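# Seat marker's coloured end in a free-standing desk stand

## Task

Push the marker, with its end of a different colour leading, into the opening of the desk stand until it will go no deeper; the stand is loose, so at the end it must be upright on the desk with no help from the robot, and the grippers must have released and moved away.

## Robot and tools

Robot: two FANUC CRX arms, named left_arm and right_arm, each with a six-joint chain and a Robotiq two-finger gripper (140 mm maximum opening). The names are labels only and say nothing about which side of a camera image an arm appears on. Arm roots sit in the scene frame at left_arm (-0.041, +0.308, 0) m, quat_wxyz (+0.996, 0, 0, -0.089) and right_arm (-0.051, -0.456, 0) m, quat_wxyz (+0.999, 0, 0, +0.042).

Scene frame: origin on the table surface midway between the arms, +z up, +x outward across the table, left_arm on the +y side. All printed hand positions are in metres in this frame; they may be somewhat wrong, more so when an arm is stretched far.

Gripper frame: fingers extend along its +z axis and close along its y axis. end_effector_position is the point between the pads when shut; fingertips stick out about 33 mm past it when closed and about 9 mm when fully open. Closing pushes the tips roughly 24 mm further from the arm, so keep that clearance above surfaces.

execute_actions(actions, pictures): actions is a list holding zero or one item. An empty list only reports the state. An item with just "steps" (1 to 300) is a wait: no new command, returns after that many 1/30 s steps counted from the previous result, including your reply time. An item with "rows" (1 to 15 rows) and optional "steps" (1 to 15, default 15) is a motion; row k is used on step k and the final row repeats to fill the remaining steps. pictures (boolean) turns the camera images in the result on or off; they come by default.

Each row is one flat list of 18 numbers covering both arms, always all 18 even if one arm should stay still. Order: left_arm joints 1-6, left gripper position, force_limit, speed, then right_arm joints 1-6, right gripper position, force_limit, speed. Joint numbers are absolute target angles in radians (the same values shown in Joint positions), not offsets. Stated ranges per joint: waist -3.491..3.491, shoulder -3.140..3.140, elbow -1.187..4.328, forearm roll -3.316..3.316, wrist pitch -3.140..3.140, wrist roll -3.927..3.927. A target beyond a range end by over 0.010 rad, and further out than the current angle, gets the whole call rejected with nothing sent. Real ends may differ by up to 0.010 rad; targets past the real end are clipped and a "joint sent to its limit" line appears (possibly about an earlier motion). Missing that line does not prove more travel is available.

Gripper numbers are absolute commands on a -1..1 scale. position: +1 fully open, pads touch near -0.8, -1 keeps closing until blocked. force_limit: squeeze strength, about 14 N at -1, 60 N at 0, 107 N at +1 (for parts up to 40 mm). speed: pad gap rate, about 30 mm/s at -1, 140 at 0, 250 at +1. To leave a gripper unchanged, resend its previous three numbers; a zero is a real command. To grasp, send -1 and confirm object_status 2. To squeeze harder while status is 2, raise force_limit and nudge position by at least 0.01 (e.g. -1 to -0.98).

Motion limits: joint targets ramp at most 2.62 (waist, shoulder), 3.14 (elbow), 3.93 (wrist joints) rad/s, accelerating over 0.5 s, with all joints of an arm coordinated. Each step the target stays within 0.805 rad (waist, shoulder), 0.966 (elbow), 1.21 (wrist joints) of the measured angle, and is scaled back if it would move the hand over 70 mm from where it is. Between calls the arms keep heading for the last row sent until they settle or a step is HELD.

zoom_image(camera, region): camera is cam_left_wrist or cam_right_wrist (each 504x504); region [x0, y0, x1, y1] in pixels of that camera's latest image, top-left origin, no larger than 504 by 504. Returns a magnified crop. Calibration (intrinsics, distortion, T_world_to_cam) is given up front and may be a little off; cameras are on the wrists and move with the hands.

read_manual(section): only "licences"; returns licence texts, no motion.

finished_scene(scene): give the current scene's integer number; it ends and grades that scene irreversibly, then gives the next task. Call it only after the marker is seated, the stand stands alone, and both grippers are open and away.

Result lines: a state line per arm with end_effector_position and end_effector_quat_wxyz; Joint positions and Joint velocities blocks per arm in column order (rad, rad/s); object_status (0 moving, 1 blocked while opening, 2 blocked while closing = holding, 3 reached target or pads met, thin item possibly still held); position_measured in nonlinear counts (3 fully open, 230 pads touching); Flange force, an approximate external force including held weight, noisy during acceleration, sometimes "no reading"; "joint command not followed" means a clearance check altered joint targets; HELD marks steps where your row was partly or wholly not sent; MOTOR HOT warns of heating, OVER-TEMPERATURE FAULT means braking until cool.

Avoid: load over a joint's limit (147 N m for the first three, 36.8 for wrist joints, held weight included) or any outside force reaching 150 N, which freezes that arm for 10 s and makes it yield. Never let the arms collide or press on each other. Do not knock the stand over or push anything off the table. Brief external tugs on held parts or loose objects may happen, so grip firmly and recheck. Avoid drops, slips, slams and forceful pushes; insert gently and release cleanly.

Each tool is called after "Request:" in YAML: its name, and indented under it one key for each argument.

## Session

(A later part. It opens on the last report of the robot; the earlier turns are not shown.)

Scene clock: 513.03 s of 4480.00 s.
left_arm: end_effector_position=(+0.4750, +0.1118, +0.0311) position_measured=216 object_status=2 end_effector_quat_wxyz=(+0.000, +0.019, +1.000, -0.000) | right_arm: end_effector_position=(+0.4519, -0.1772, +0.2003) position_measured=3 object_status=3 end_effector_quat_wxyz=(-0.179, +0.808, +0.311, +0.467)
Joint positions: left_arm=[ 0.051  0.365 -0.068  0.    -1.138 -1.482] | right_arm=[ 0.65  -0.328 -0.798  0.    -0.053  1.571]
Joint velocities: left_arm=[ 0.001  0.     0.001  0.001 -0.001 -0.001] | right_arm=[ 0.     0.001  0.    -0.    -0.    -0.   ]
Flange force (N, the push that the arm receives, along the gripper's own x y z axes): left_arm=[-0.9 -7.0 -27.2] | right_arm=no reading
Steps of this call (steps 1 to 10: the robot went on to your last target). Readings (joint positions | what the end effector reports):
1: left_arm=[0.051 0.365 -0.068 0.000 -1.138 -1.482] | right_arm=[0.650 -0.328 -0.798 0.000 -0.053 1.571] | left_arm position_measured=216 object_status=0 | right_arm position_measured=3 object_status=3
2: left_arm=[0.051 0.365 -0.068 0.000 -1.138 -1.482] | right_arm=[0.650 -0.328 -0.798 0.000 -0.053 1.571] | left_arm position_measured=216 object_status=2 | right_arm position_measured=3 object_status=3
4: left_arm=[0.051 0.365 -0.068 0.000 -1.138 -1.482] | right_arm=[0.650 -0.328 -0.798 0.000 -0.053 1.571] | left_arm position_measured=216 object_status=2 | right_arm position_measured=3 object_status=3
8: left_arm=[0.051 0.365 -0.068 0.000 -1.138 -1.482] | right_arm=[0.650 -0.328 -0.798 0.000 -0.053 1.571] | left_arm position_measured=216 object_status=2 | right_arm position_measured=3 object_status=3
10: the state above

Request:
execute_actions:
  actions:
    - {"rows": [[0.0512, 0.355, -0.055, 0.0, -1.161, -1.4817, -1, -0.3, -0.6, 0.65, -0.328, -0.798, 0.0, -0.053, 1.571, 1, 0, 0], [0.0512, 0.355, -0.055, 0.0, -1.161, -1.4817, -1, -0.3, -0.6, 0.65, -0.328, -0.798, 0.0, -0.053, 1.571, 1, 0, 0], [0.0512, 0.355, -0.055, 0.0, -1.161, -1.4817, -1, -0.3, -0.6, 0.65, -0.328, -0.798, 0.0, -0.053, 1.571, 1, 0, 0], [0.0512, 0.3376, -0.0319, 0.0, -1.2013, -1.4817, -1, -0.3, -0.6, 0.65, -0.328, -0.798, 0.0, -0.053, 1.571, 1, 0, 0], [0.0512, 0.3376, -0.0319, 0.0, -1.2013, -1.4817, -1, -0.3, -0.6, 0.65, -0.328, -0.798, 0.0, -0.053, 1.571, 1, 0, 0], [0.0512, 0.3376, -0.0319, 0.0, -1.2013, -1.4817, -1, -0.3, -0.6, 0.65, -0.328, -0.798, 0.0, -0.053, 1.571, 1, 0, 0], [0.0512, 0.272, 0.1473, 0.0, -1.4461, -1.4817, -1, -0.3, -0.6, 0.65, -0.328, -0.798, 0.0, -0.053, 1.571, 1, 0, 0]], "steps": 15}
  pictures: false

Request:
execute_actions:
  actions:
    - {"steps": 12}

Scene clock: 550.83 s of 4480.00 s.
left_arm: end_effector_position=(+0.4764, +0.1117, +0.1585) position_measured=217 object_status=2 end_effector_quat_wxyz=(+0.000, +0.018, +1.000, -0.000) | right_arm: end_effector_position=(+0.4519, -0.1772, +0.2003) position_measured=3 object_status=3 end_effector_quat_wxyz=(-0.179, +0.808, +0.311, +0.467)
Joint positions: left_arm=[ 0.051  0.278  0.128  0.    -1.42  -1.482] | right_arm=[ 0.65  -0.328 -0.798  0.    -0.053  1.571]
Joint velocities: left_arm=[ 0.002 -0.162  0.457  0.001 -0.605 -0.001] | right_arm=[ 0.     0.001 -0.     0.001  0.     0.   ]
Flange force (N, the push that the arm receives, along the gripper's own x y z axes): left_arm=[2.7 1.6 -26.8] | right_arm=no reading
Steps of this call (steps 1 to 15: the robot went on to your last target; steps 16 to 90: nothing new was sent; then 34.30 s passed at rest; steps 91 to 105: all 15 steps of this action). Readings (joint positions | what the end effector reports):
91: left_arm=[0.051 0.365 -0.068 0.000 -1.138 -1.482] | right_arm=[0.650 -0.328 -0.798 0.000 -0.053 1.571] | left_arm position_measured=216 object_status=2 | right_arm position_measured=3 object_status=3
92: left_arm=[0.051 0.364 -0.067 -0.001 -1.142 -1.482] | right_arm=[0.650 -0.328 -0.798 -0.000 -0.053 1.571] | left_arm position_measured=216 object_status=2 | right_arm position_measured=3 object_status=3
94: left_arm=[0.051 0.356 -0.056 -0.000 -1.159 -1.482] | right_arm=[0.650 -0.328 -0.798 0.000 -0.053 1.571] | left_arm position_measured=217 object_status=2 | right_arm position_measured=3 object_status=3
98: left_arm=[0.051 0.336 -0.028 0.000 -1.207 -1.482] | right_arm=[0.650 -0.328 -0.798 0.000 -0.053 1.571] | left_arm position_measured=217 object_status=2 | right_arm position_measured=3 object_status=3
105: the state above

Scene clock: 551.23 s of 4480.00 s.
left_arm: end_effector_position=(+0.4752, +0.1119, +0.1699) position_measured=217 object_status=2 end_effector_quat_wxyz=(+0.000, +0.018, +1.000, -0.000) | right_arm: end_effector_position=(+0.4519, -0.1772, +0.2003) position_measured=3 object_status=3 end_effector_quat_wxyz=(-0.179, +0.808, +0.311, +0.467)
Joint positions: left_arm=[ 0.051  0.272  0.147  0.    -1.446 -1.482] | right_arm=[ 0.65  -0.328 -0.798  0.    -0.053  1.571]
Joint velocities: left_arm=[-0.     0.    -0.001 -0.002 -0.     0.001] | right_arm=[ 0.    -0.    -0.     0.001  0.    -0.   ]
Flange force (N, the push that the arm receives, along the gripper's own x y z axes): left_arm=[-3.5 -0.3 -1.1] | right_arm=no reading
Steps of this call (steps 1 to 12: the robot went on to your last target). Readings (joint positions | what the end effector reports):
1: left_arm=[0.051 0.274 0.140 0.000 -1.436 -1.482] | right_arm=[0.650 -0.328 -0.798 0.000 -0.053 1.571] | left_arm position_measured=217 object_status=2 | right_arm position_measured=3 object_status=3
2: left_arm=[0.051 0.272 0.146 0.000 -1.444 -1.482] | right_arm=[0.650 -0.328 -0.798 0.000 -0.053 1.571] | left_arm position_measured=217 object_status=2 | right_arm position_measured=3 object_status=3
4: left_arm=[0.051 0.272 0.147 0.000 -1.446 -1.482] | right_arm=[0.650 -0.328 -0.798 0.000 -0.053 1.571] | left_arm position_measured=217 object_status=2 | right_arm position_measured=3 object_status=3
8: left_arm=[0.051 0.272 0.147 0.000 -1.446 -1.482] | right_arm=[0.650 -0.328 -0.798 0.000 -0.053 1.571] | left_arm position_measured=217 object_status=2 | right_arm position_measured=3 object_status=3
12: the state above
camera_calibration (this result's frames):
cam_left_wrist: T_world_to_cam=[[0.251132, 0.966192, 0.0583592, -0.247445], [0.852327, -0.249306, 0.459766, -0.465177], [0.458771, -0.0657206, -0.886121, 0.12812], [0, 0, 0, 1]] pos_world=[0.399846, 0.131528, 0.341843]
cam_right_wrist: T_world_to_cam=[[0.619646, -0.777768, -0.105428, -0.394888], [-0.693068, -0.479161, -0.538574, 0.330653], [0.368369, 0.406794, -0.835956, 0.253252], [0, 0, 0, 1]] pos_world=[0.380566, -0.251717, 0.348156]

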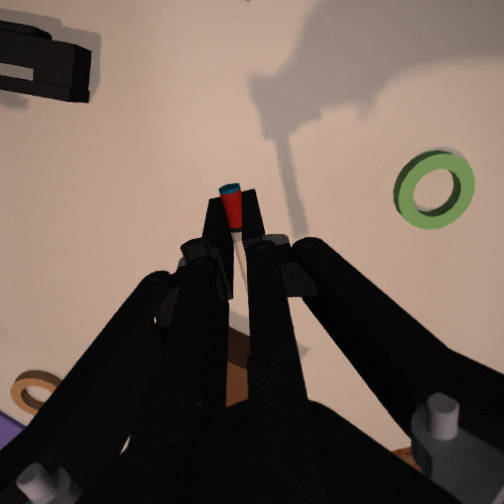

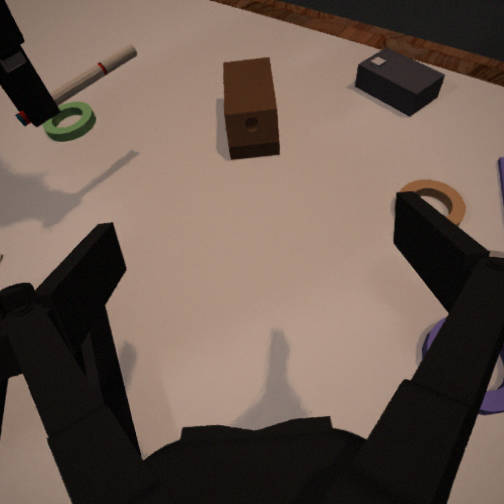

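Request:
execute_actions:
  actions:
    - {"rows": [[-0.1686, 0.7745, 0.900, 0.0, -1.6963, -3.631, -1, -0.3, -0.6, 0.65, -0.328, -0.798, 0.0, -0.053, 1.571, 1, 0, 0]], "steps": 15}
  pictures: false

Request:
execute_actions:
  actions:
    - {"steps": 40}

Scene clock: 559.80 s of 4480.00 s.
left_arm: end_effector_position=(+0.5468, +0.0321, +0.1838) position_measured=217 object_status=2 end_effector_quat_wxyz=(+0.000, +0.436, +0.900, +0.000) | right_arm: end_effector_position=(+0.4519, -0.1772, +0.2003) position_measured=3 object_status=3 end_effector_quat_wxyz=(-0.179, +0.808, +0.311, +0.467)
Joint positions: left_arm=[-0.061  0.527  0.53  -0.    -1.573 -2.235] | right_arm=[ 0.65  -0.328 -0.798  0.    -0.053  1.571]
Joint velocities: left_arm=[-0.289  0.661  0.986 -0.001 -0.327 -2.691] | right_arm=[ 0.     0.    -0.     0.001  0.    -0.   ]
Flange force (N, the push that the arm receives, along the gripper's own x y z axes): left_arm=[-6.1 6.2 -4.4] | right_arm=no reading
Steps of this call (steps 1 to 30: the robot went on to your last target; steps 31 to 90: nothing new was sent; then 5.07 s passed at rest; steps 91 to 105: all 15 steps of this action). Readings (joint positions | what the end effector reports):
91: left_arm=[0.051 0.272 0.147 -0.000 -1.446 -1.482] | right_arm=[0.650 -0.328 -0.798 0.000 -0.053 1.571] | left_arm position_measured=217 object_status=2 | right_arm position_measured=3 object_status=3
92: left_arm=[0.050 0.274 0.150 -0.000 -1.447 -1.486] | right_arm=[0.650 -0.328 -0.798 0.000 -0.053 1.571] | left_arm position_measured=217 object_status=2 | right_arm position_measured=3 object_status=3
94: left_arm=[0.044 0.287 0.171 -0.000 -1.454 -1.520] | right_arm=[0.650 -0.328 -0.798 0.000 -0.053 1.571] | left_arm position_measured=217 object_status=2 | right_arm position_measured=3 object_status=3
98: left_arm=[0.014 0.358 0.277 -0.000 -1.489 -1.691] | right_arm=[0.650 -0.328 -0.798 0.000 -0.053 1.571] | left_arm position_measured=217 object_status=2 | right_arm position_measured=3 object_status=3
105: the state above

Scene clock: 561.13 s of 4480.00 s.
left_arm: end_effector_position=(+0.5860, -0.0558, +0.1754) position_measured=217 object_status=2 end_effector_quat_wxyz=(+0.000, +0.933, +0.360, +0.000) | right_arm: end_effector_position=(+0.4519, -0.1772, +0.2003) position_measured=3 object_status=3 end_effector_quat_wxyz=(-0.179, +0.808, +0.311, +0.467)
Joint positions: left_arm=[-0.169  0.774  0.9   -0.    -1.696 -3.631] | right_arm=[ 0.65  -0.328 -0.798  0.    -0.053  1.571]
Joint velocities: left_arm=[-0.002  0.001 -0.001 -0.001  0.    -0.   ] | right_arm=[ 0.     0.002 -0.    -0.     0.    -0.   ]
Flange force (N, the push that the arm receives, along the gripper's own x y z axes): left_arm=[4.2 7.3 -4.2] | right_arm=no reading
Steps of this call (steps 1 to 40: the robot went on to your last target). Readings (joint positions | what the end effector reports):
1: left_arm=[-0.070 0.549 0.563 -0.000 -1.584 -2.329] | right_arm=[0.650 -0.328 -0.798 0.000 -0.053 1.571] | left_arm position_measured=217 object_status=2 | right_arm position_measured=3 object_status=3
2: left_arm=[-0.079 0.571 0.595 -0.000 -1.595 -2.428] | right_arm=[0.650 -0.328 -0.798 0.000 -0.053 1.571] | left_arm position_measured=217 object_status=2 | right_arm position_measured=3 object_status=3
4: left_arm=[-0.097 0.611 0.655 -0.000 -1.615 -2.644] | right_arm=[0.650 -0.328 -0.798 0.000 -0.053 1.571] | left_arm position_measured=217 object_status=2 | right_arm position_measured=3 object_status=3
8: left_arm=[-0.129 0.685 0.765 -0.000 -1.651 -3.086] | right_arm=[0.650 -0.328 -0.798 0.000 -0.053 1.571] | left_arm position_measured=217 object_status=2 | right_arm position_measured=3 object_status=3
40: the state above
camera_calibration (this result's frames):
cam_left_wrist: T_world_to_cam=[[0.494304, -0.867328, 0.0583608, -0.358361], [-0.784496, -0.41616, 0.459758, 0.345912], [-0.374473, -0.273044, -0.886125, 0.547772], [0, 0, 0, 1]] pos_world=[0.653632, -0.017296, 0.347273]
cam_right_wrist: T_world_to_cam=[[0.619646, -0.777768, -0.105428, -0.394888], [-0.693068, -0.479161, -0.538574, 0.330653], [0.368369, 0.406794, -0.835957, 0.253252], [0, 0, 0, 1]] pos_world=[0.380566, -0.251717, 0.348157]

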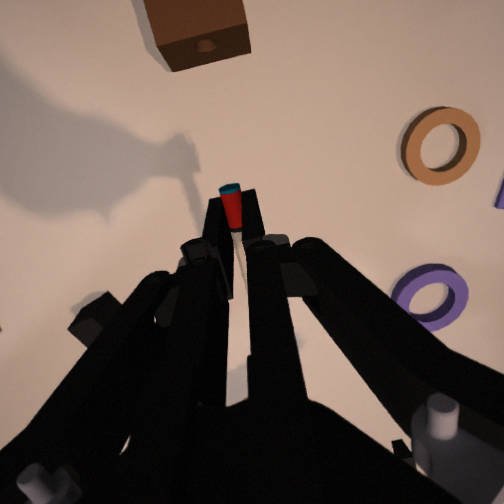

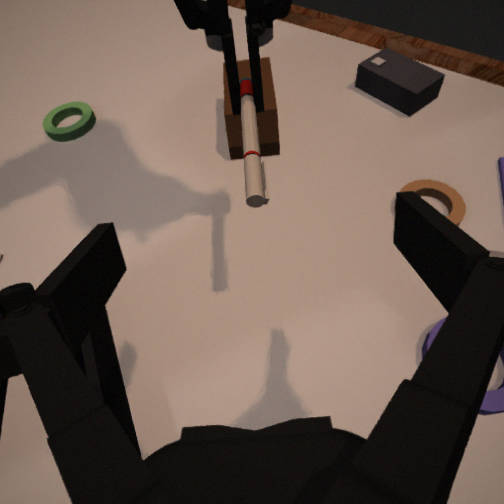

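Request:
zoom_image:
  camera: "cam_right_wrist"
  region: [180, 60, 330, 220]

Region (180, 60, 330, 220) of cam_right_wrist's 504x504 image, scaled by 3.150, with more detail than that image has; it fills the left 472 columns of this view, and the rest is white.

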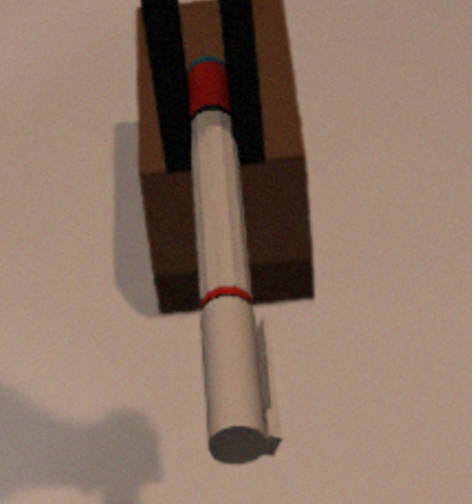

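Request:
execute_actions:
  actions:
    - {"rows": [[-0.1686, 0.7745, 0.900, 0.0, -1.6963, -3.631, -1, -0.3, -0.6, 0.65, -0.328, -0.798, 0.0, -0.053, 1.571, -0.2, 0, 0.5], [-0.1686, 0.7745, 0.900, 0.0, -1.6963, -3.631, -1, -0.3, -0.6, 0.65, -0.328, -0.798, 0.0, -0.053, 1.571, -0.2, 0, 0.5], [-0.1686, 0.7745, 0.900, 0.0, -1.6963, -3.631, -1, -0.3, -0.6, 0.65, -0.328, -0.798, 0.0, -0.053, 1.571, -0.2, 0, 0.5], [-0.1686, 0.7745, 0.900, 0.0, -1.6963, -3.631, -1, -0.3, -0.6, 0.65, -0.328, -0.798, 0.0, -0.053, 1.571, -0.2, 0, 0.5], [-0.1686, 0.7745, 0.900, 0.0, -1.6963, -3.631, -1, -0.3, -0.6, 0.65, -0.328, -0.798, 0.0, -0.053, 1.571, -0.2, 0, 0.5], [-0.1686, 0.7745, 0.900, 0.0, -1.6963, -3.631, -1, -0.3, -0.6, 0.65, -0.328, -0.798, 0.0, -0.053, 1.571, -0.2, 0, 0.5], [-0.1686, 0.7745, 0.900, 0.0, -1.6963, -3.631, -1, -0.3, -0.6, 0.65, -0.165, -0.733, 0.0, 0.0445, 1.571, -0.2, 0, 0.5]], "steps": 15}
  pictures: false

Request:
execute_actions:
  actions:
    - {"steps": 15}

Scene clock: 619.67 s of 4480.00 s.
left_arm: end_effector_position=(+0.5860, -0.0558, +0.1754) position_measured=217 object_status=2 end_effector_quat_wxyz=(-0.000, +0.933, +0.359, -0.000) | right_arm: end_effector_position=(+0.4801, -0.1518, +0.1829) position_measured=143 object_status=0 end_effector_quat_wxyz=(-0.179, +0.808, +0.311, +0.467)
Joint positions: left_arm=[-0.169  0.775  0.9    0.    -1.696 -3.631] | right_arm=[ 0.65  -0.186 -0.742  0.     0.031  1.571]
Joint velocities: left_arm=[-0.    -0.    -0.001 -0.001 -0.001  0.   ] | right_arm=[-0.     0.46   0.183 -0.     0.273 -0.   ]
Flange force (N, the push that the arm receives, along the gripper's own x y z axes): left_arm=[2.2 4.9 -3.0] | right_arm=no reading
Steps of this call (steps 1 to 15: the robot went on to your last target; steps 16 to 90: nothing new was sent; then 55.03 s passed at rest; steps 91 to 105: all 15 steps of this action). Readings (joint positions | what the end effector reports):
91: left_arm=[-0.169 0.774 0.900 0.000 -1.696 -3.631] | right_arm=[0.650 -0.328 -0.798 0.000 -0.053 1.571] | left_arm position_measured=217 object_status=2 | right_arm position_measured=3 object_status=0
92: left_arm=[-0.169 0.775 0.900 0.000 -1.696 -3.631] | right_arm=[0.650 -0.328 -0.798 0.000 -0.053 1.571] | left_arm position_measured=217 object_status=2 | right_arm position_measured=7 object_status=0
94: left_arm=[-0.169 0.775 0.900 -0.000 -1.696 -3.631] | right_arm=[0.650 -0.328 -0.798 0.000 -0.053 1.571] | left_arm position_measured=217 object_status=2 | right_arm position_measured=28 object_status=0
98: left_arm=[-0.169 0.775 0.900 -0.000 -1.696 -3.631] | right_arm=[0.650 -0.326 -0.797 0.000 -0.052 1.571] | left_arm position_measured=217 object_status=2 | right_arm position_measured=70 object_status=0
105: the state above

Scene clock: 620.17 s of 4480.00 s.
left_arm: end_effector_position=(+0.5860, -0.0558, +0.1754) position_measured=217 object_status=2 end_effector_quat_wxyz=(-0.000, +0.933, +0.359, -0.000) | right_arm: end_effector_position=(+0.4844, -0.1479, +0.1799) position_measured=154 object_status=3 end_effector_quat_wxyz=(-0.179, +0.808, +0.311, +0.467)
Joint positions: left_arm=[-0.169  0.774  0.9    0.    -1.696 -3.631] | right_arm=[ 0.65  -0.165 -0.733  0.     0.045  1.571]
Joint velocities: left_arm=[ 0.001  0.     0.001  0.001 -0.     0.   ] | right_arm=[-0.    -0.     0.    -0.001  0.    -0.   ]
Flange force (N, the push that the arm receives, along the gripper's own x y z axes): left_arm=[2.3 1.6 -2.1] | right_arm=no reading
Steps of this call (steps 1 to 15: the robot went on to your last target). Readings (joint positions | what the end effector reports):
1: left_arm=[-0.169 0.774 0.900 0.000 -1.696 -3.631] | right_arm=[0.650 -0.174 -0.737 0.000 0.039 1.571] | left_arm position_measured=217 object_status=2 | right_arm position_measured=152 object_status=0
2: left_arm=[-0.169 0.774 0.900 0.000 -1.696 -3.631] | right_arm=[0.650 -0.167 -0.734 0.000 0.043 1.571] | left_arm position_measured=217 object_status=2 | right_arm position_measured=154 object_status=0
4: left_arm=[-0.169 0.775 0.900 0.000 -1.696 -3.631] | right_arm=[0.650 -0.165 -0.733 0.000 0.044 1.571] | left_arm position_measured=217 object_status=2 | right_arm position_measured=154 object_status=0
8: left_arm=[-0.169 0.774 0.900 -0.000 -1.696 -3.631] | right_arm=[0.650 -0.165 -0.733 0.000 0.044 1.571] | left_arm position_measured=217 object_status=2 | right_arm position_measured=154 object_status=3
15: the state above
camera_calibration (this result's frames):
cam_left_wrist: T_world_to_cam=[[0.494302, -0.867329, 0.0583581, -0.35836], [-0.784495, -0.416159, 0.45976, 0.345911], [-0.374477, -0.273042, -0.886124, 0.547771], [0, 0, 0, 1]] pos_world=[0.653632, -0.0172974, 0.34727]
cam_right_wrist: T_world_to_cam=[[0.619582, -0.777824, -0.105398, -0.394409], [-0.693283, -0.479318, -0.538157, 0.356212], [0.368072, 0.406503, -0.836229, 0.212428], [0, 0, 0, 1]] pos_world=[0.413135, -0.222394, 0.327767]

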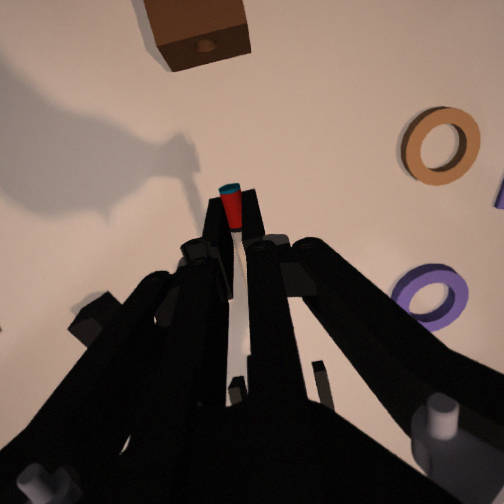

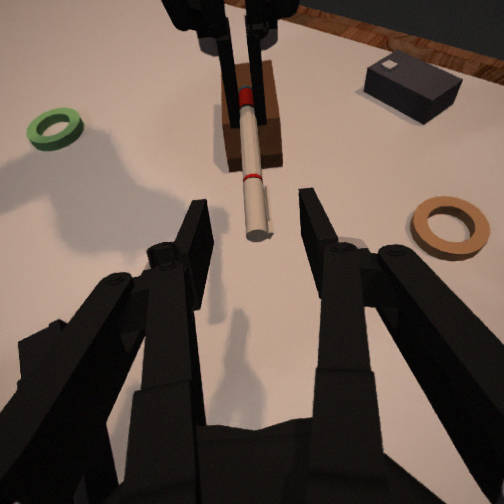

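Request:
execute_actions:
  actions:
    - {"rows": [[-0.1686, 0.7745, 0.900, 0.0, -1.6963, -3.631, -1, -0.3, -0.6, 0.65, -0.08, -0.700, 0.0, 0.0955, 1.571, -0.2, 0, 0.5], [-0.1686, 0.7745, 0.900, 0.0, -1.6963, -3.631, -1, -0.3, -0.6, 0.65, -0.08, -0.700, 0.0, 0.0955, 1.571, -0.2, 0, 0.5], [-0.1686, 0.7745, 0.900, 0.0, -1.6963, -3.631, -1, -0.3, -0.6, 0.65, -0.08, -0.700, 0.0, 0.0955, 1.571, -0.2, 0, 0.5], [-0.1686, 0.7745, 0.900, 0.0, -1.6963, -3.631, -1, -0.3, -0.6, 0.65, -0.08, -0.700, 0.0, 0.0955, 1.571, -0.2, 0, 0.5], [-0.1686, 0.7745, 0.900, 0.0, -1.6963, -3.631, -1, -0.3, -0.6, 0.65, -0.08, -0.700, 0.0, 0.0955, 1.571, -0.2, 0, 0.5], [-0.1686, 0.7745, 0.900, 0.0, -1.6963, -3.631, -1, -0.3, -0.6, 0.65, -0.002, -0.668, 0.0, 0.1424, 1.571, -0.2, 0, 0.5]], "steps": 15}
  pictures: false

Request:
execute_actions:
  actions:
    - {"steps": 10}

Scene clock: 630.53 s of 4480.00 s.
left_arm: end_effector_position=(+0.5860, -0.0558, +0.1754) position_measured=217 object_status=2 end_effector_quat_wxyz=(-0.000, +0.933, +0.359, -0.000) | right_arm: end_effector_position=(+0.5157, -0.1197, +0.1512) position_measured=154 object_status=3 end_effector_quat_wxyz=(-0.179, +0.808, +0.311, +0.467)
Joint positions: left_arm=[-0.169  0.775  0.9    0.    -1.696 -3.631] | right_arm=[ 0.65  -0.002 -0.668  0.     0.142  1.571]
Joint velocities: left_arm=[ 0.001  0.    -0.     0.002  0.001 -0.   ] | right_arm=[ 0.     0.003  0.001 -0.     0.001 -0.   ]
Flange force (N, the push that the arm receives, along the gripper's own x y z axes): left_arm=[0.8 -1.3 -0.5] | right_arm=no reading
Steps of this call (steps 1 to 15: the robot went on to your last target; steps 16 to 90: nothing new was sent; then 6.87 s passed at rest; steps 91 to 105: all 15 steps of this action). Readings (joint positions | what the end effector reports):
91: left_arm=[-0.169 0.774 0.900 0.000 -1.696 -3.631] | right_arm=[0.650 -0.165 -0.733 0.000 0.045 1.571] | left_arm position_measured=217 object_status=2 | right_arm position_measured=154 object_status=3
92: left_arm=[-0.169 0.775 0.900 0.000 -1.696 -3.631] | right_arm=[0.650 -0.162 -0.732 0.000 0.046 1.571] | left_arm position_measured=217 object_status=2 | right_arm position_measured=154 object_status=3
94: left_arm=[-0.169 0.775 0.900 0.000 -1.696 -3.631] | right_arm=[0.650 -0.140 -0.723 0.000 0.060 1.571] | left_arm position_measured=217 object_status=2 | right_arm position_measured=154 object_status=3
98: left_arm=[-0.169 0.775 0.900 0.000 -1.696 -3.631] | right_arm=[0.650 -0.063 -0.693 0.000 0.106 1.571] | left_arm position_measured=217 object_status=2 | right_arm position_measured=154 object_status=3
105: the state above

Scene clock: 630.87 s of 4480.00 s.
left_arm: end_effector_position=(+0.5860, -0.0558, +0.1754) position_measured=217 object_status=2 end_effector_quat_wxyz=(-0.000, +0.933, +0.359, -0.000) | right_arm: end_effector_position=(+0.5157, -0.1197, +0.1511) position_measured=154 object_status=3 end_effector_quat_wxyz=(-0.179, +0.808, +0.311, +0.467)
Joint positions: left_arm=[-0.169  0.775  0.9    0.    -1.696 -3.631] | right_arm=[ 0.65  -0.002 -0.668  0.     0.142  1.571]
Joint velocities: left_arm=[-0.    -0.001  0.    -0.    -0.     0.   ] | right_arm=[ 0.     0.001 -0.    -0.     0.     0.   ]
Flange force (N, the push that the arm receives, along the gripper's own x y z axes): left_arm=[3.5 5.8 -3.6] | right_arm=no reading
Steps of this call (steps 1 to 10: the robot went on to your last target). Readings (joint positions | what the end effector reports):
1: left_arm=[-0.169 0.775 0.900 -0.000 -1.696 -3.631] | right_arm=[0.650 -0.002 -0.668 0.000 0.142 1.571] | left_arm position_measured=217 object_status=2 | right_arm position_measured=154 object_status=3
2: left_arm=[-0.169 0.775 0.900 0.000 -1.696 -3.631] | right_arm=[0.650 -0.002 -0.668 0.000 0.142 1.571] | left_arm position_measured=217 object_status=2 | right_arm position_measured=154 object_status=3
4: left_arm=[-0.169 0.775 0.900 0.000 -1.696 -3.631] | right_arm=[0.650 -0.002 -0.668 0.000 0.142 1.571] | left_arm position_measured=217 object_status=2 | right_arm position_measured=154 object_status=3
8: left_arm=[-0.169 0.775 0.900 0.000 -1.696 -3.631] | right_arm=[0.650 -0.002 -0.668 0.000 0.142 1.571] | left_arm position_measured=217 object_status=2 | right_arm position_measured=154 object_status=3
10: the state above
camera_calibration (this result's frames):
cam_left_wrist: T_world_to_cam=[[0.494302, -0.867329, 0.058358, -0.35836], [-0.784495, -0.416159, 0.45976, 0.345911], [-0.374477, -0.273042, -0.886124, 0.547771], [0, 0, 0, 1]] pos_world=[0.653631, -0.0172975, 0.34727]
cam_right_wrist: T_world_to_cam=[[0.619621, -0.777794, -0.105392, -0.394883], [-0.693294, -0.479396, -0.538073, 0.375909], [0.367986, 0.406469, -0.836283, 0.165385], [0, 0, 0, 1]] pos_world=[0.444434, -0.194153, 0.298958]

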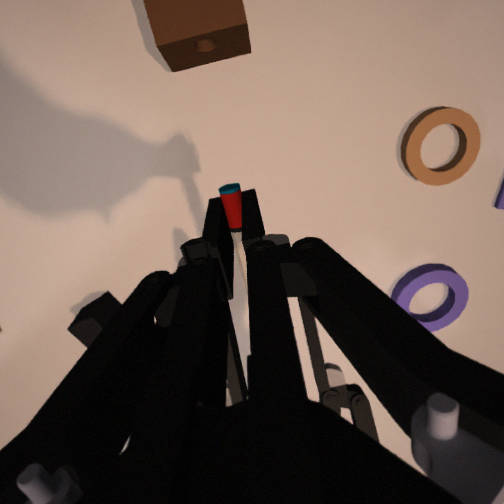

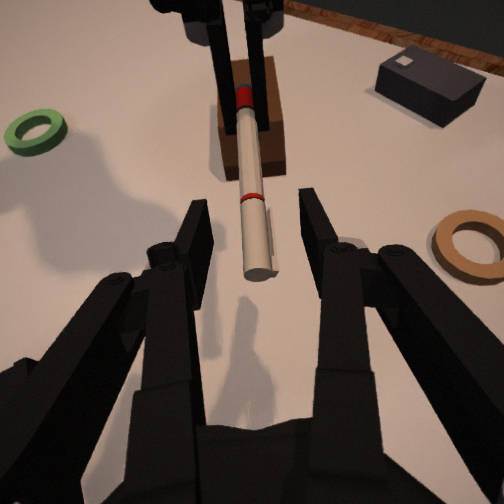

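Request:
execute_actions:
  actions:
    - {"rows": [[-0.1686, 0.7745, 0.900, 0.0, -1.6963, -3.631, -1, -0.3, -0.6, 0.65, -0.002, -0.668, 0.0, 0.1424, 1.571, -1, 0.2, -0.4]], "steps": 15}
  pictures: false

Request:
execute_actions:
  actions:
    - {"steps": 12}

Scene clock: 651.13 s of 4480.00 s.
left_arm: end_effector_position=(+0.5859, -0.0558, +0.1753) position_measured=217 object_status=2 end_effector_quat_wxyz=(-0.000, +0.933, +0.359, -0.000) | right_arm: end_effector_position=(+0.5157, -0.1198, +0.1511) position_measured=211 object_status=0 end_effector_quat_wxyz=(-0.179, +0.808, +0.311, +0.467)
Joint positions: left_arm=[-0.169  0.775  0.9    0.    -1.696 -3.631] | right_arm=[ 0.65  -0.002 -0.668  0.     0.142  1.571]
Joint velocities: left_arm=[ 0.     0.     0.001 -0.     0.     0.   ] | right_arm=[-0.  0.  0.  0. -0.  0.]
Flange force (N, the push that the arm receives, along the gripper's own x y z axes): left_arm=[6.3 -2.1 -4.1] | right_arm=no reading
Steps of this call (steps 1 to 15: the robot went on to your last target; steps 16 to 90: nothing new was sent; then 16.77 s passed at rest; steps 91 to 105: all 15 steps of this action). Readings (joint positions | what the end effector reports):
91: left_arm=[-0.169 0.775 0.900 0.000 -1.696 -3.631] | right_arm=[0.650 -0.002 -0.668 0.000 0.142 1.571] | left_arm position_measured=217 object_status=2 | right_arm position_measured=154 object_status=0
92: left_arm=[-0.169 0.775 0.900 0.000 -1.696 -3.631] | right_arm=[0.650 -0.002 -0.668 0.000 0.142 1.571] | left_arm position_measured=217 object_status=2 | right_arm position_measured=156 object_status=0
94: left_arm=[-0.169 0.775 0.900 0.000 -1.696 -3.631] | right_arm=[0.650 -0.002 -0.668 0.000 0.142 1.571] | left_arm position_measured=217 object_status=2 | right_arm position_measured=166 object_status=0
98: left_arm=[-0.169 0.774 0.900 0.000 -1.696 -3.631] | right_arm=[0.650 -0.002 -0.668 0.000 0.142 1.571] | left_arm position_measured=217 object_status=2 | right_arm position_measured=187 object_status=0
105: the state above

Scene clock: 651.53 s of 4480.00 s.
left_arm: end_effector_position=(+0.5860, -0.0558, +0.1753) position_measured=217 object_status=2 end_effector_quat_wxyz=(-0.000, +0.933, +0.359, -0.000) | right_arm: end_effector_position=(+0.5157, -0.1198, +0.1511) position_measured=211 object_status=2 end_effector_quat_wxyz=(-0.179, +0.808, +0.311, +0.467)
Joint positions: left_arm=[-0.169  0.775  0.9    0.    -1.696 -3.631] | right_arm=[ 0.65  -0.002 -0.668  0.     0.142  1.571]
Joint velocities: left_arm=[ 0.     0.     0.    -0.002  0.     0.001] | right_arm=[-0.    -0.001 -0.     0.001  0.     0.   ]
Flange force (N, the push that the arm receives, along the gripper's own x y z axes): left_arm=[5.3 -5.8 -3.0] | right_arm=no reading
Steps of this call (steps 1 to 12: the robot went on to your last target). Readings (joint positions | what the end effector reports):
1: left_arm=[-0.169 0.775 0.900 0.000 -1.696 -3.631] | right_arm=[0.650 -0.002 -0.668 0.000 0.142 1.571] | left_arm position_measured=217 object_status=2 | right_arm position_measured=211 object_status=0
2: left_arm=[-0.169 0.775 0.900 0.000 -1.696 -3.631] | right_arm=[0.650 -0.002 -0.668 0.000 0.142 1.571] | left_arm position_measured=217 object_status=2 | right_arm position_measured=211 object_status=0
4: left_arm=[-0.169 0.775 0.900 0.000 -1.696 -3.631] | right_arm=[0.650 -0.002 -0.668 0.000 0.142 1.571] | left_arm position_measured=217 object_status=2 | right_arm position_measured=211 object_status=2
8: left_arm=[-0.169 0.775 0.900 0.000 -1.696 -3.631] | right_arm=[0.650 -0.002 -0.668 0.000 0.142 1.571] | left_arm position_measured=217 object_status=2 | right_arm position_measured=211 object_status=2
12: the state above
camera_calibration (this result's frames):
cam_left_wrist: T_world_to_cam=[[0.494279, -0.867343, 0.0583383, -0.358339], [-0.784495, -0.416141, 0.459776, 0.34591], [-0.374506, -0.273024, -0.886117, 0.54778], [0, 0, 0, 1]] pos_world=[0.653631, -0.0172989, 0.347261]
cam_right_wrist: T_world_to_cam=[[0.619511, -0.777881, -0.105392, -0.394929], [-0.693363, -0.479299, -0.538072, 0.375949], [0.368042, 0.406416, -0.836284, 0.165364], [0, 0, 0, 1]] pos_world=[0.444471, -0.194222, 0.298957]

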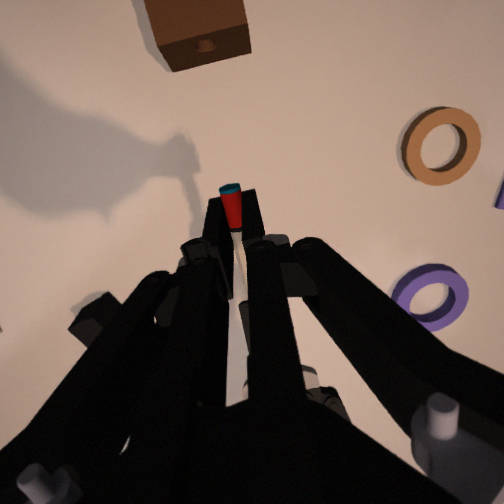

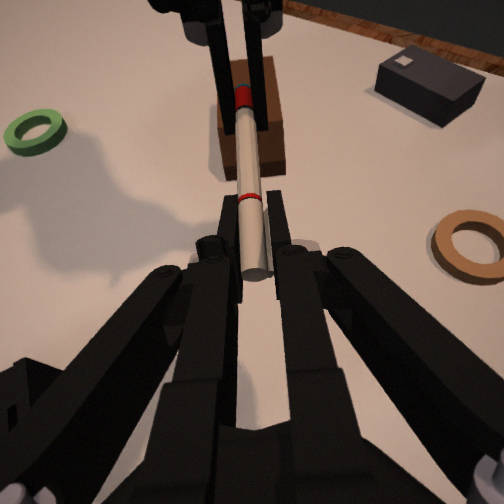

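Request:
execute_actions:
  actions:
    - {"rows": [[-0.1686, 0.7745, 0.900, 0.0, -1.6963, -3.631, 1, -0.3, 0.3, 0.65, -0.002, -0.668, 0.0, 0.1424, 1.571, -1, 0.2, -0.4], [-0.1686, 0.7745, 0.900, 0.0, -1.6963, -3.631, 1, -0.3, 0.3, 0.65, -0.002, -0.668, 0.0, 0.1424, 1.571, -1, 0.2, -0.4], [-0.1686, 0.7745, 0.900, 0.0, -1.6963, -3.631, 1, -0.3, 0.3, 0.65, -0.002, -0.668, 0.0, 0.1424, 1.571, -1, 0.2, -0.4], [-0.1686, 0.7745, 0.900, 0.0, -1.6963, -3.631, 1, -0.3, 0.3, 0.65, -0.002, -0.668, 0.0, 0.1424, 1.571, -1, 0.2, -0.4], [-0.1686, 0.7745, 0.900, 0.0, -1.6963, -3.631, 1, -0.3, 0.3, 0.65, -0.002, -0.668, 0.0, 0.1424, 1.571, -1, 0.2, -0.4], [-0.1686, 0.7745, 0.900, 0.0, -1.6963, -3.631, 1, -0.3, 0.3, 0.65, -0.002, -0.668, 0.0, 0.1424, 1.571, -1, 0.2, -0.4], [-0.1686, 0.7745, 0.900, 0.0, -1.6963, -3.631, 1, -0.3, 0.3, 0.65, -0.002, -0.668, 0.0, 0.1424, 1.571, -1, 0.2, -0.4], [-0.1686, 0.7745, 0.900, 0.0, -1.6963, -3.631, 1, -0.3, 0.3, 0.65, -0.002, -0.668, 0.0, 0.1424, 1.571, -1, 0.2, -0.4], [-0.1686, 0.8116, 1.0686, 0.0, -1.8278, -3.631, 1, -0.3, 0.3, 0.65, -0.002, -0.668, 0.0, 0.1424, 1.571, -1, 0.2, -0.4]], "steps": 15}
  pictures: false

Request:
execute_actions:
  actions:
    - {"steps": 15}

Scene clock: 757.73 s of 4480.00 s.
left_arm: end_effector_position=(+0.5868, -0.0562, +0.2062) position_measured=92 object_status=0 end_effector_quat_wxyz=(+0.000, +0.933, +0.359, +0.000) | right_arm: end_effector_position=(+0.5157, -0.1196, +0.1511) position_measured=211 object_status=2 end_effector_quat_wxyz=(-0.179, +0.808, +0.311, +0.467)
Joint positions: left_arm=[-0.169  0.799  1.015  0.    -1.785 -3.631] | right_arm=[ 0.65  -0.002 -0.668  0.     0.142  1.571]
Joint velocities: left_arm=[-0.001  0.167  0.811  0.002 -0.619 -0.001] | right_arm=[ 0.     0.001 -0.    -0.    -0.    -0.   ]
Flange force (N, the push that the arm receives, along the gripper's own x y z axes): no reading
Steps of this call (steps 1 to 15: the robot went on to your last target; steps 16 to 90: nothing new was sent; then 102.70 s passed at rest; steps 91 to 105: all 15 steps of this action). Readings (joint positions | what the end effector reports):
91: left_arm=[-0.169 0.775 0.900 -0.000 -1.696 -3.631] | right_arm=[0.650 -0.002 -0.668 0.000 0.142 1.571] | left_arm position_measured=217 object_status=0 | right_arm position_measured=211 object_status=2
92: left_arm=[-0.169 0.775 0.900 0.000 -1.696 -3.631] | right_arm=[0.650 -0.002 -0.668 0.000 0.142 1.571] | left_arm position_measured=217 object_status=0 | right_arm position_measured=211 object_status=2
94: left_arm=[-0.169 0.775 0.900 0.000 -1.696 -3.631] | right_arm=[0.650 -0.002 -0.668 0.000 0.142 1.571] | left_arm position_measured=195 object_status=0 | right_arm position_measured=211 object_status=2
98: left_arm=[-0.169 0.775 0.900 0.000 -1.696 -3.631] | right_arm=[0.650 -0.002 -0.668 -0.000 0.142 1.571] | left_arm position_measured=157 object_status=0 | right_arm position_measured=211 object_status=2
105: the state above

Scene clock: 758.23 s of 4480.00 s.
left_arm: end_effector_position=(+0.5859, -0.0558, +0.2199) position_measured=3 object_status=3 end_effector_quat_wxyz=(-0.000, +0.933, +0.359, -0.000) | right_arm: end_effector_position=(+0.5157, -0.1197, +0.1511) position_measured=211 object_status=2 end_effector_quat_wxyz=(-0.179, +0.808, +0.311, +0.467)
Joint positions: left_arm=[-0.169  0.812  1.069  0.    -1.828 -3.631] | right_arm=[ 0.65  -0.002 -0.668  0.     0.142  1.571]
Joint velocities: left_arm=[-0.     0.001 -0.001  0.002  0.    -0.   ] | right_arm=[ 0. -0. -0.  0.  0.  0.]
Flange force (N, the push that the arm receives, along the gripper's own x y z axes): no reading
Steps of this call (steps 1 to 15: the robot went on to your last target). Readings (joint positions | what the end effector reports):
1: left_arm=[-0.169 0.804 1.038 0.000 -1.804 -3.631] | right_arm=[0.650 -0.002 -0.668 0.000 0.142 1.571] | left_arm position_measured=82 object_status=0 | right_arm position_measured=211 object_status=2
2: left_arm=[-0.169 0.808 1.055 0.000 -1.817 -3.631] | right_arm=[0.650 -0.002 -0.668 0.000 0.142 1.571] | left_arm position_measured=73 object_status=0 | right_arm position_measured=211 object_status=2
4: left_arm=[-0.169 0.811 1.068 0.000 -1.827 -3.631] | right_arm=[0.650 -0.002 -0.668 0.000 0.142 1.571] | left_arm position_measured=54 object_status=0 | right_arm position_measured=211 object_status=2
8: left_arm=[-0.169 0.812 1.068 0.000 -1.828 -3.631] | right_arm=[0.650 -0.002 -0.668 -0.000 0.142 1.571] | left_arm position_measured=17 object_status=0 | right_arm position_measured=211 object_status=2
15: the state above
camera_calibration (this result's frames):
cam_left_wrist: T_world_to_cam=[[0.494308, -0.867332, 0.0582685, -0.360909], [-0.784442, -0.416175, 0.459837, 0.325318], [-0.374581, -0.273009, -0.88609, 0.587275], [0, 0, 0, 1]] pos_world=[0.653575, -0.0173074, 0.391815]
cam_right_wrist: T_world_to_cam=[[0.619601, -0.777809, -0.105393, -0.394891], [-0.693299, -0.479369, -0.538091, 0.375929], [0.36801, 0.40647, -0.836272, 0.165379], [0, 0, 0, 1]] pos_world=[0.444445, -0.194163, 0.298967]

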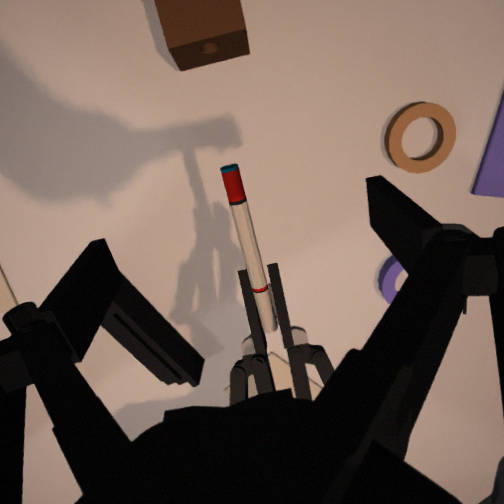

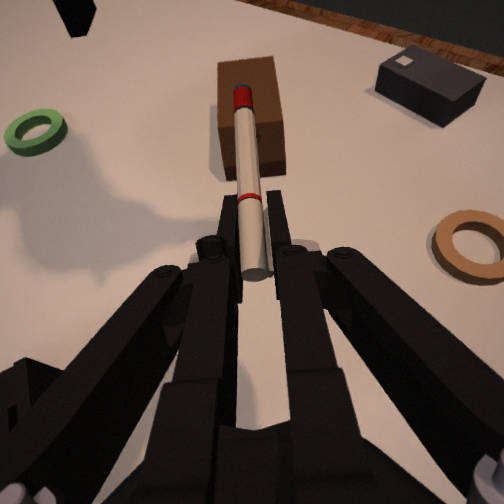

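Request:
execute_actions:
  actions:
    - {"rows": [[-0.1686, 0.8116, 1.0686, 0.0, -1.8278, -0.55, 1, -0.3, 0.3, 0.65, -0.002, -0.668, 0.0, 0.1424, 1.571, -1, 0.2, -0.4]], "steps": 15}
  pictures: false

Request:
execute_actions:
  actions:
    - {"steps": 30}
  pictures: false

Scene clock: 790.97 s of 4480.00 s.
left_arm: end_effector_position=(+0.5859, -0.0558, +0.2200) position_measured=3 object_status=3 end_effector_quat_wxyz=(-0.000, +0.704, +0.710, -0.000) | right_arm: end_effector_position=(+0.5157, -0.1197, +0.1511) position_measured=211 object_status=2 end_effector_quat_wxyz=(-0.179, +0.808, +0.311, +0.467)
Joint positions: left_arm=[-0.169  0.812  1.069 -0.    -1.828 -2.787] | right_arm=[ 0.65  -0.002 -0.668  0.     0.142  1.571]
Joint velocities: left_arm=[-0.002 -0.001  0.001 -0.     0.001  3.571] | right_arm=[-0.     0.001 -0.    -0.     0.    -0.   ]
Flange force (N, the push that the arm receives, along the gripper's own x y z axes): no reading
Steps of this call (steps 1 to 15: the robot went on to your last target; steps 16 to 90: nothing new was sent; then 29.23 s passed at rest; steps 91 to 105: all 15 steps of this action). Readings (joint positions | what the end effector reports):
91: left_arm=[-0.169 0.812 1.069 -0.000 -1.828 -3.631] | right_arm=[0.650 -0.002 -0.668 0.000 0.142 1.571] | left_arm position_measured=3 object_status=3 | right_arm position_measured=211 object_status=2
92: left_arm=[-0.169 0.812 1.069 -0.000 -1.828 -3.627] | right_arm=[0.650 -0.002 -0.668 0.000 0.142 1.571] | left_arm position_measured=3 object_status=3 | right_arm position_measured=211 object_status=2
94: left_arm=[-0.169 0.812 1.069 -0.000 -1.828 -3.593] | right_arm=[0.650 -0.002 -0.668 0.000 0.142 1.571] | left_arm position_measured=3 object_status=3 | right_arm position_measured=211 object_status=2
98: left_arm=[-0.169 0.812 1.069 -0.000 -1.828 -3.422] | right_arm=[0.650 -0.002 -0.668 0.000 0.142 1.571] | left_arm position_measured=3 object_status=3 | right_arm position_measured=211 object_status=2
105: the state above

Scene clock: 791.97 s of 4480.00 s.
left_arm: end_effector_position=(+0.5859, -0.0558, +0.2200) position_measured=3 object_status=3 end_effector_quat_wxyz=(-0.000, -0.331, +0.944, +0.000) | right_arm: end_effector_position=(+0.5157, -0.1197, +0.1511) position_measured=211 object_status=2 end_effector_quat_wxyz=(-0.179, +0.808, +0.311, +0.467)
Joint positions: left_arm=[-0.169  0.812  1.069 -0.    -1.828 -0.55 ] | right_arm=[ 0.65  -0.002 -0.668 -0.     0.142  1.571]
Joint velocities: left_arm=[ 0.001  0.001 -0.001 -0.001 -0.001 -0.   ] | right_arm=[ 0.    -0.001 -0.     0.    -0.     0.   ]
Flange force (N, the push that the arm receives, along the gripper's own x y z axes): no reading
Steps of this call (steps 1 to 30: the robot went on to your last target). Readings (joint positions | what the end effector reports):
1: left_arm=[-0.169 0.812 1.069 -0.000 -1.828 -2.662] | right_arm=[0.650 -0.002 -0.668 0.000 0.142 1.571] | left_arm position_measured=3 object_status=3 | right_arm position_measured=211 object_status=2
2: left_arm=[-0.169 0.812 1.069 -0.000 -1.828 -2.537] | right_arm=[0.650 -0.002 -0.668 0.000 0.142 1.571] | left_arm position_measured=3 object_status=3 | right_arm position_measured=211 object_status=2
4: left_arm=[-0.169 0.812 1.069 -0.000 -1.828 -2.286] | right_arm=[0.650 -0.002 -0.668 0.000 0.142 1.571] | left_arm position_measured=3 object_status=3 | right_arm position_measured=211 object_status=2
8: left_arm=[-0.169 0.812 1.069 -0.000 -1.828 -1.786] | right_arm=[0.650 -0.002 -0.668 -0.000 0.142 1.571] | left_arm position_measured=3 object_status=3 | right_arm position_measured=211 object_status=2
30: the state above

Request:
execute_actions:
  actions:
    - {"rows": [[0.027, 1.0867, 1.2401, 0.0, -1.7242, -0.687, 1, -0.3, 0.3, 0.65, -0.002, -0.668, 0.0, 0.1424, 1.571, -1, 0.2, -0.4]], "steps": 15}
  pictures: false

Request:
execute_actions:
  actions:
    - {"steps": 25}

Scene clock: 801.87 s of 4480.00 s.
left_arm: end_effector_position=(+0.7076, +0.0484, +0.0990) position_measured=3 object_status=3 end_effector_quat_wxyz=(-0.000, -0.356, +0.934, +0.000) | right_arm: end_effector_position=(+0.5157, -0.1197, +0.1511) position_measured=211 object_status=2 end_effector_quat_wxyz=(-0.179, +0.808, +0.311, +0.467)
Joint positions: left_arm=[ 0.008  1.06   1.223 -0.    -1.734 -0.673] | right_arm=[ 0.65  -0.002 -0.668  0.     0.142  1.571]
Joint velocities: left_arm=[ 0.365  0.511  0.304  0.     0.186 -0.245] | right_arm=[-0.     0.    -0.     0.001 -0.    -0.   ]
Flange force (N, the push that the arm receives, along the gripper's own x y z axes): no reading
Steps of this call (steps 1 to 15: the robot went on to your last target; steps 16 to 90: nothing new was sent; then 6.40 s passed at rest; steps 91 to 105: all 15 steps of this action). Readings (joint positions | what the end effector reports):
91: left_arm=[-0.169 0.812 1.069 -0.000 -1.828 -0.550] | right_arm=[0.650 -0.002 -0.668 0.000 0.142 1.571] | left_arm position_measured=3 object_status=3 | right_arm position_measured=211 object_status=2
92: left_arm=[-0.167 0.814 1.071 0.000 -1.827 -0.551] | right_arm=[0.650 -0.002 -0.668 0.000 0.142 1.571] | left_arm position_measured=3 object_status=3 | right_arm position_measured=211 object_status=2
94: left_arm=[-0.151 0.836 1.085 0.000 -1.819 -0.563] | right_arm=[0.650 -0.002 -0.668 0.000 0.142 1.571] | left_arm position_measured=3 object_status=3 | right_arm position_measured=211 object_status=2
98: left_arm=[-0.092 0.919 1.136 -0.000 -1.787 -0.604] | right_arm=[0.650 -0.002 -0.668 0.000 0.142 1.571] | left_arm position_measured=3 object_status=3 | right_arm position_measured=211 object_status=2
105: the state above

Scene clock: 802.70 s of 4480.00 s.
left_arm: end_effector_position=(+0.7185, +0.0618, +0.0850) position_measured=3 object_status=3 end_effector_quat_wxyz=(+0.000, -0.359, +0.934, -0.000) | right_arm: end_effector_position=(+0.5157, -0.1197, +0.1511) position_measured=211 object_status=2 end_effector_quat_wxyz=(-0.179, +0.808, +0.311, +0.467)
Joint positions: left_arm=[ 0.027  1.087  1.24  -0.    -1.724 -0.687] | right_arm=[ 0.65  -0.002 -0.668  0.     0.142  1.571]
Joint velocities: left_arm=[-0.     0.001 -0.001 -0.002 -0.001  0.   ] | right_arm=[ 0. -0.  0.  0.  0.  0.]
Flange force (N, the push that the arm receives, along the gripper's own x y z axes): no reading
Steps of this call (steps 1 to 25: the robot went on to your last target). Readings (joint positions | what the end effector reports):
1: left_arm=[0.018 1.074 1.232 -0.000 -1.729 -0.680] | right_arm=[0.650 -0.002 -0.668 0.000 0.142 1.571] | left_arm position_measured=3 object_status=3 | right_arm position_measured=211 object_status=2
2: left_arm=[0.025 1.083 1.237 -0.000 -1.726 -0.685] | right_arm=[0.650 -0.002 -0.668 0.000 0.142 1.571] | left_arm position_measured=3 object_status=3 | right_arm position_measured=211 object_status=2
4: left_arm=[0.027 1.087 1.240 0.000 -1.724 -0.687] | right_arm=[0.650 -0.002 -0.668 0.000 0.142 1.571] | left_arm position_measured=3 object_status=3 | right_arm position_measured=211 object_status=2
8: left_arm=[0.027 1.087 1.240 0.000 -1.724 -0.687] | right_arm=[0.650 -0.002 -0.668 0.000 0.142 1.571] | left_arm position_measured=3 object_status=3 | right_arm position_measured=211 object_status=2
25: the state above
camera_calibration (this result's frames):
cam_left_wrist: T_world_to_cam=[[-0.492584, 0.868309, 0.0583159, 0.285237], [0.785288, 0.414605, 0.459811, -0.638875], [0.37508, 0.27229, -0.8861, -0.0227613], [0, 0, 0, 1]] pos_world=[0.650741, 0.023405, 0.256959]
cam_right_wrist: T_world_to_cam=[[0.619599, -0.777811, -0.105392, -0.394892], [-0.693308, -0.479377, -0.538071, 0.375916], [0.367995, 0.406457, -0.836285, 0.165381], [0, 0, 0, 1]] pos_world=[0.444441, -0.194166, 0.298957]

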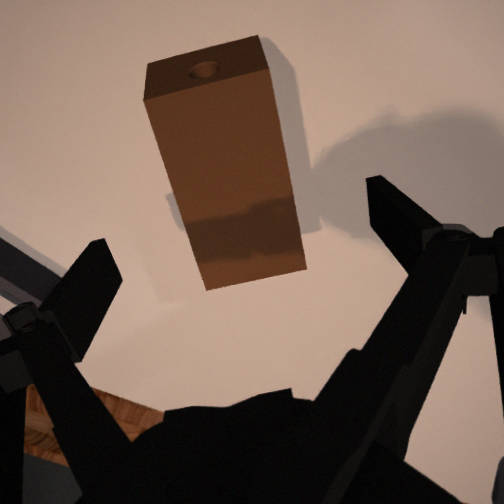

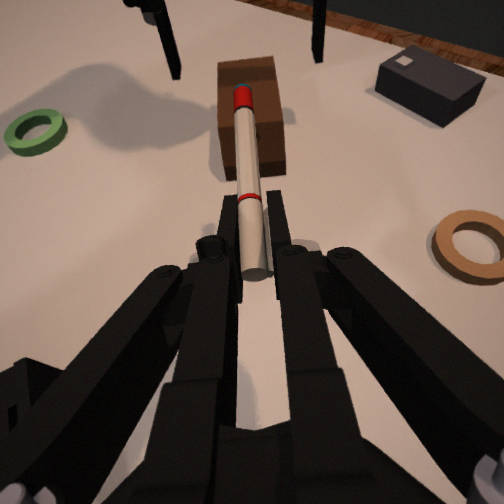

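Request:
execute_actions:
  actions:
    - {"rows": [[0.027, 1.073, 1.165, 0.0, -1.6628, -0.687, 0.3, 0, 0, 0.65, -0.002, -0.668, 0.0, 0.1424, 1.571, -1, 0.2, -0.4], [0.027, 1.073, 1.165, 0.0, -1.6628, -0.687, 0.3, 0, 0, 0.65, -0.002, -0.668, 0.0, 0.1424, 1.571, -1, 0.2, -0.4], [0.027, 1.073, 1.165, 0.0, -1.6628, -0.687, 0.3, 0, 0, 0.65, -0.002, -0.668, 0.0, 0.1424, 1.571, -1, 0.2, -0.4], [0.027, 1.073, 1.165, 0.0, -1.6628, -0.687, 0.3, 0, 0, 0.65, -0.002, -0.668, 0.0, 0.1424, 1.571, -1, 0.2, -0.4], [0.027, 1.073, 1.165, 0.0, -1.6628, -0.687, 0.3, 0, 0, 0.65, -0.002, -0.668, 0.0, 0.1424, 1.571, -1, 0.2, -0.4], [0.027, 1.073, 1.165, 0.0, -1.6628, -0.687, 0.3, 0, 0, 0.65, -0.002, -0.668, 0.0, 0.1424, 1.571, -1, 0.2, -0.4], [0.027, 1.0625, 1.102, 0.0, -1.6103, -0.687, 0.3, 0, 0, 0.65, -0.002, -0.668, 0.0, 0.1424, 1.571, -1, 0.2, -0.4]], "steps": 15}

Scene clock: 820.73 s of 4480.00 s.
left_arm: end_effector_position=(+0.7185, +0.0618, +0.0452) position_measured=91 object_status=0 end_effector_quat_wxyz=(+0.000, -0.359, +0.934, -0.000) | right_arm: end_effector_position=(+0.5157, -0.1197, +0.1511) position_measured=211 object_status=2 end_effector_quat_wxyz=(-0.179, +0.808, +0.311, +0.467)
Joint positions: left_arm=[ 0.027  1.062  1.102 -0.    -1.61  -0.687] | right_arm=[ 0.65  -0.002 -0.668  0.     0.142  1.571]
Joint velocities: left_arm=[-0.001 -0.    -0.002  0.002  0.002 -0.001] | right_arm=[-0.    -0.    -0.     0.001 -0.     0.   ]
Flange force (N, the push that the arm receives, along the gripper's own x y z axes): no reading
Steps of this call (steps 1 to 15: the robot went on to your last target; steps 16 to 90: nothing new was sent; then 14.53 s passed at rest; steps 91 to 105: all 15 steps of this action). Readings (joint positions | what the end effector reports):
91: left_arm=[0.027 1.087 1.240 -0.000 -1.724 -0.687] | right_arm=[0.650 -0.002 -0.668 0.000 0.142 1.571] | left_arm position_measured=3 object_status=0 | right_arm position_measured=211 object_status=2
92: left_arm=[0.027 1.086 1.237 -0.000 -1.721 -0.687] | right_arm=[0.650 -0.002 -0.668 0.000 0.142 1.571] | left_arm position_measured=6 object_status=0 | right_arm position_measured=211 object_status=2
94: left_arm=[0.027 1.081 1.210 -0.000 -1.699 -0.687] | right_arm=[0.650 -0.002 -0.668 0.000 0.142 1.571] | left_arm position_measured=21 object_status=0 | right_arm position_measured=211 object_status=2
98: left_arm=[0.027 1.072 1.160 -0.000 -1.659 -0.687] | right_arm=[0.650 -0.002 -0.668 0.000 0.142 1.571] | left_arm position_measured=51 object_status=0 | right_arm position_measured=211 object_status=2
105: the state above
camera_calibration (this result's frames):
cam_left_wrist: T_world_to_cam=[[-0.492586, 0.868312, 0.0582458, 0.287584], [0.785206, 0.414586, 0.459967, -0.620526], [0.375247, 0.272308, -0.886023, -0.0582284], [0, 0, 0, 1]] pos_world=[0.650751, 0.0234045, 0.217079]
cam_right_wrist: T_world_to_cam=[[0.619599, -0.777811, -0.105392, -0.394892], [-0.693308, -0.479377, -0.538071, 0.375916], [0.367995, 0.406457, -0.836284, 0.165381], [0, 0, 0, 1]] pos_world=[0.444441, -0.194166, 0.298957]

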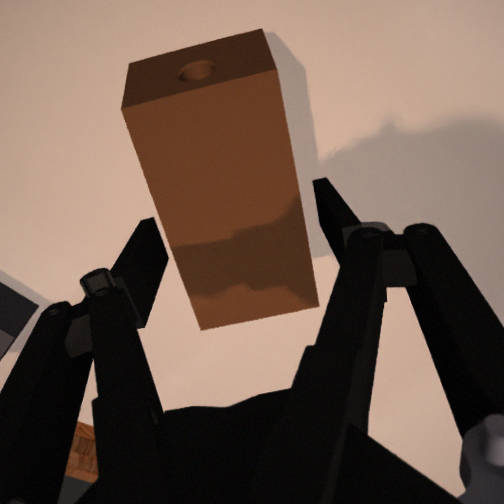

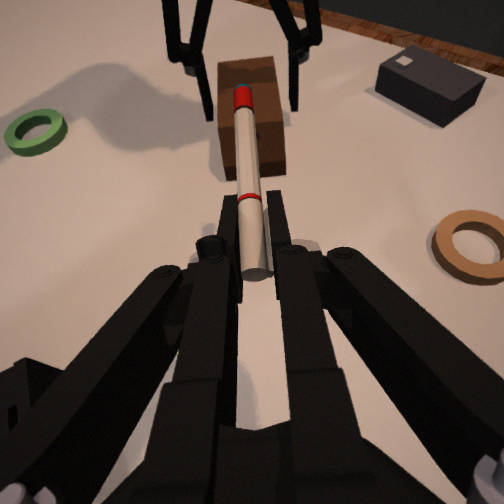

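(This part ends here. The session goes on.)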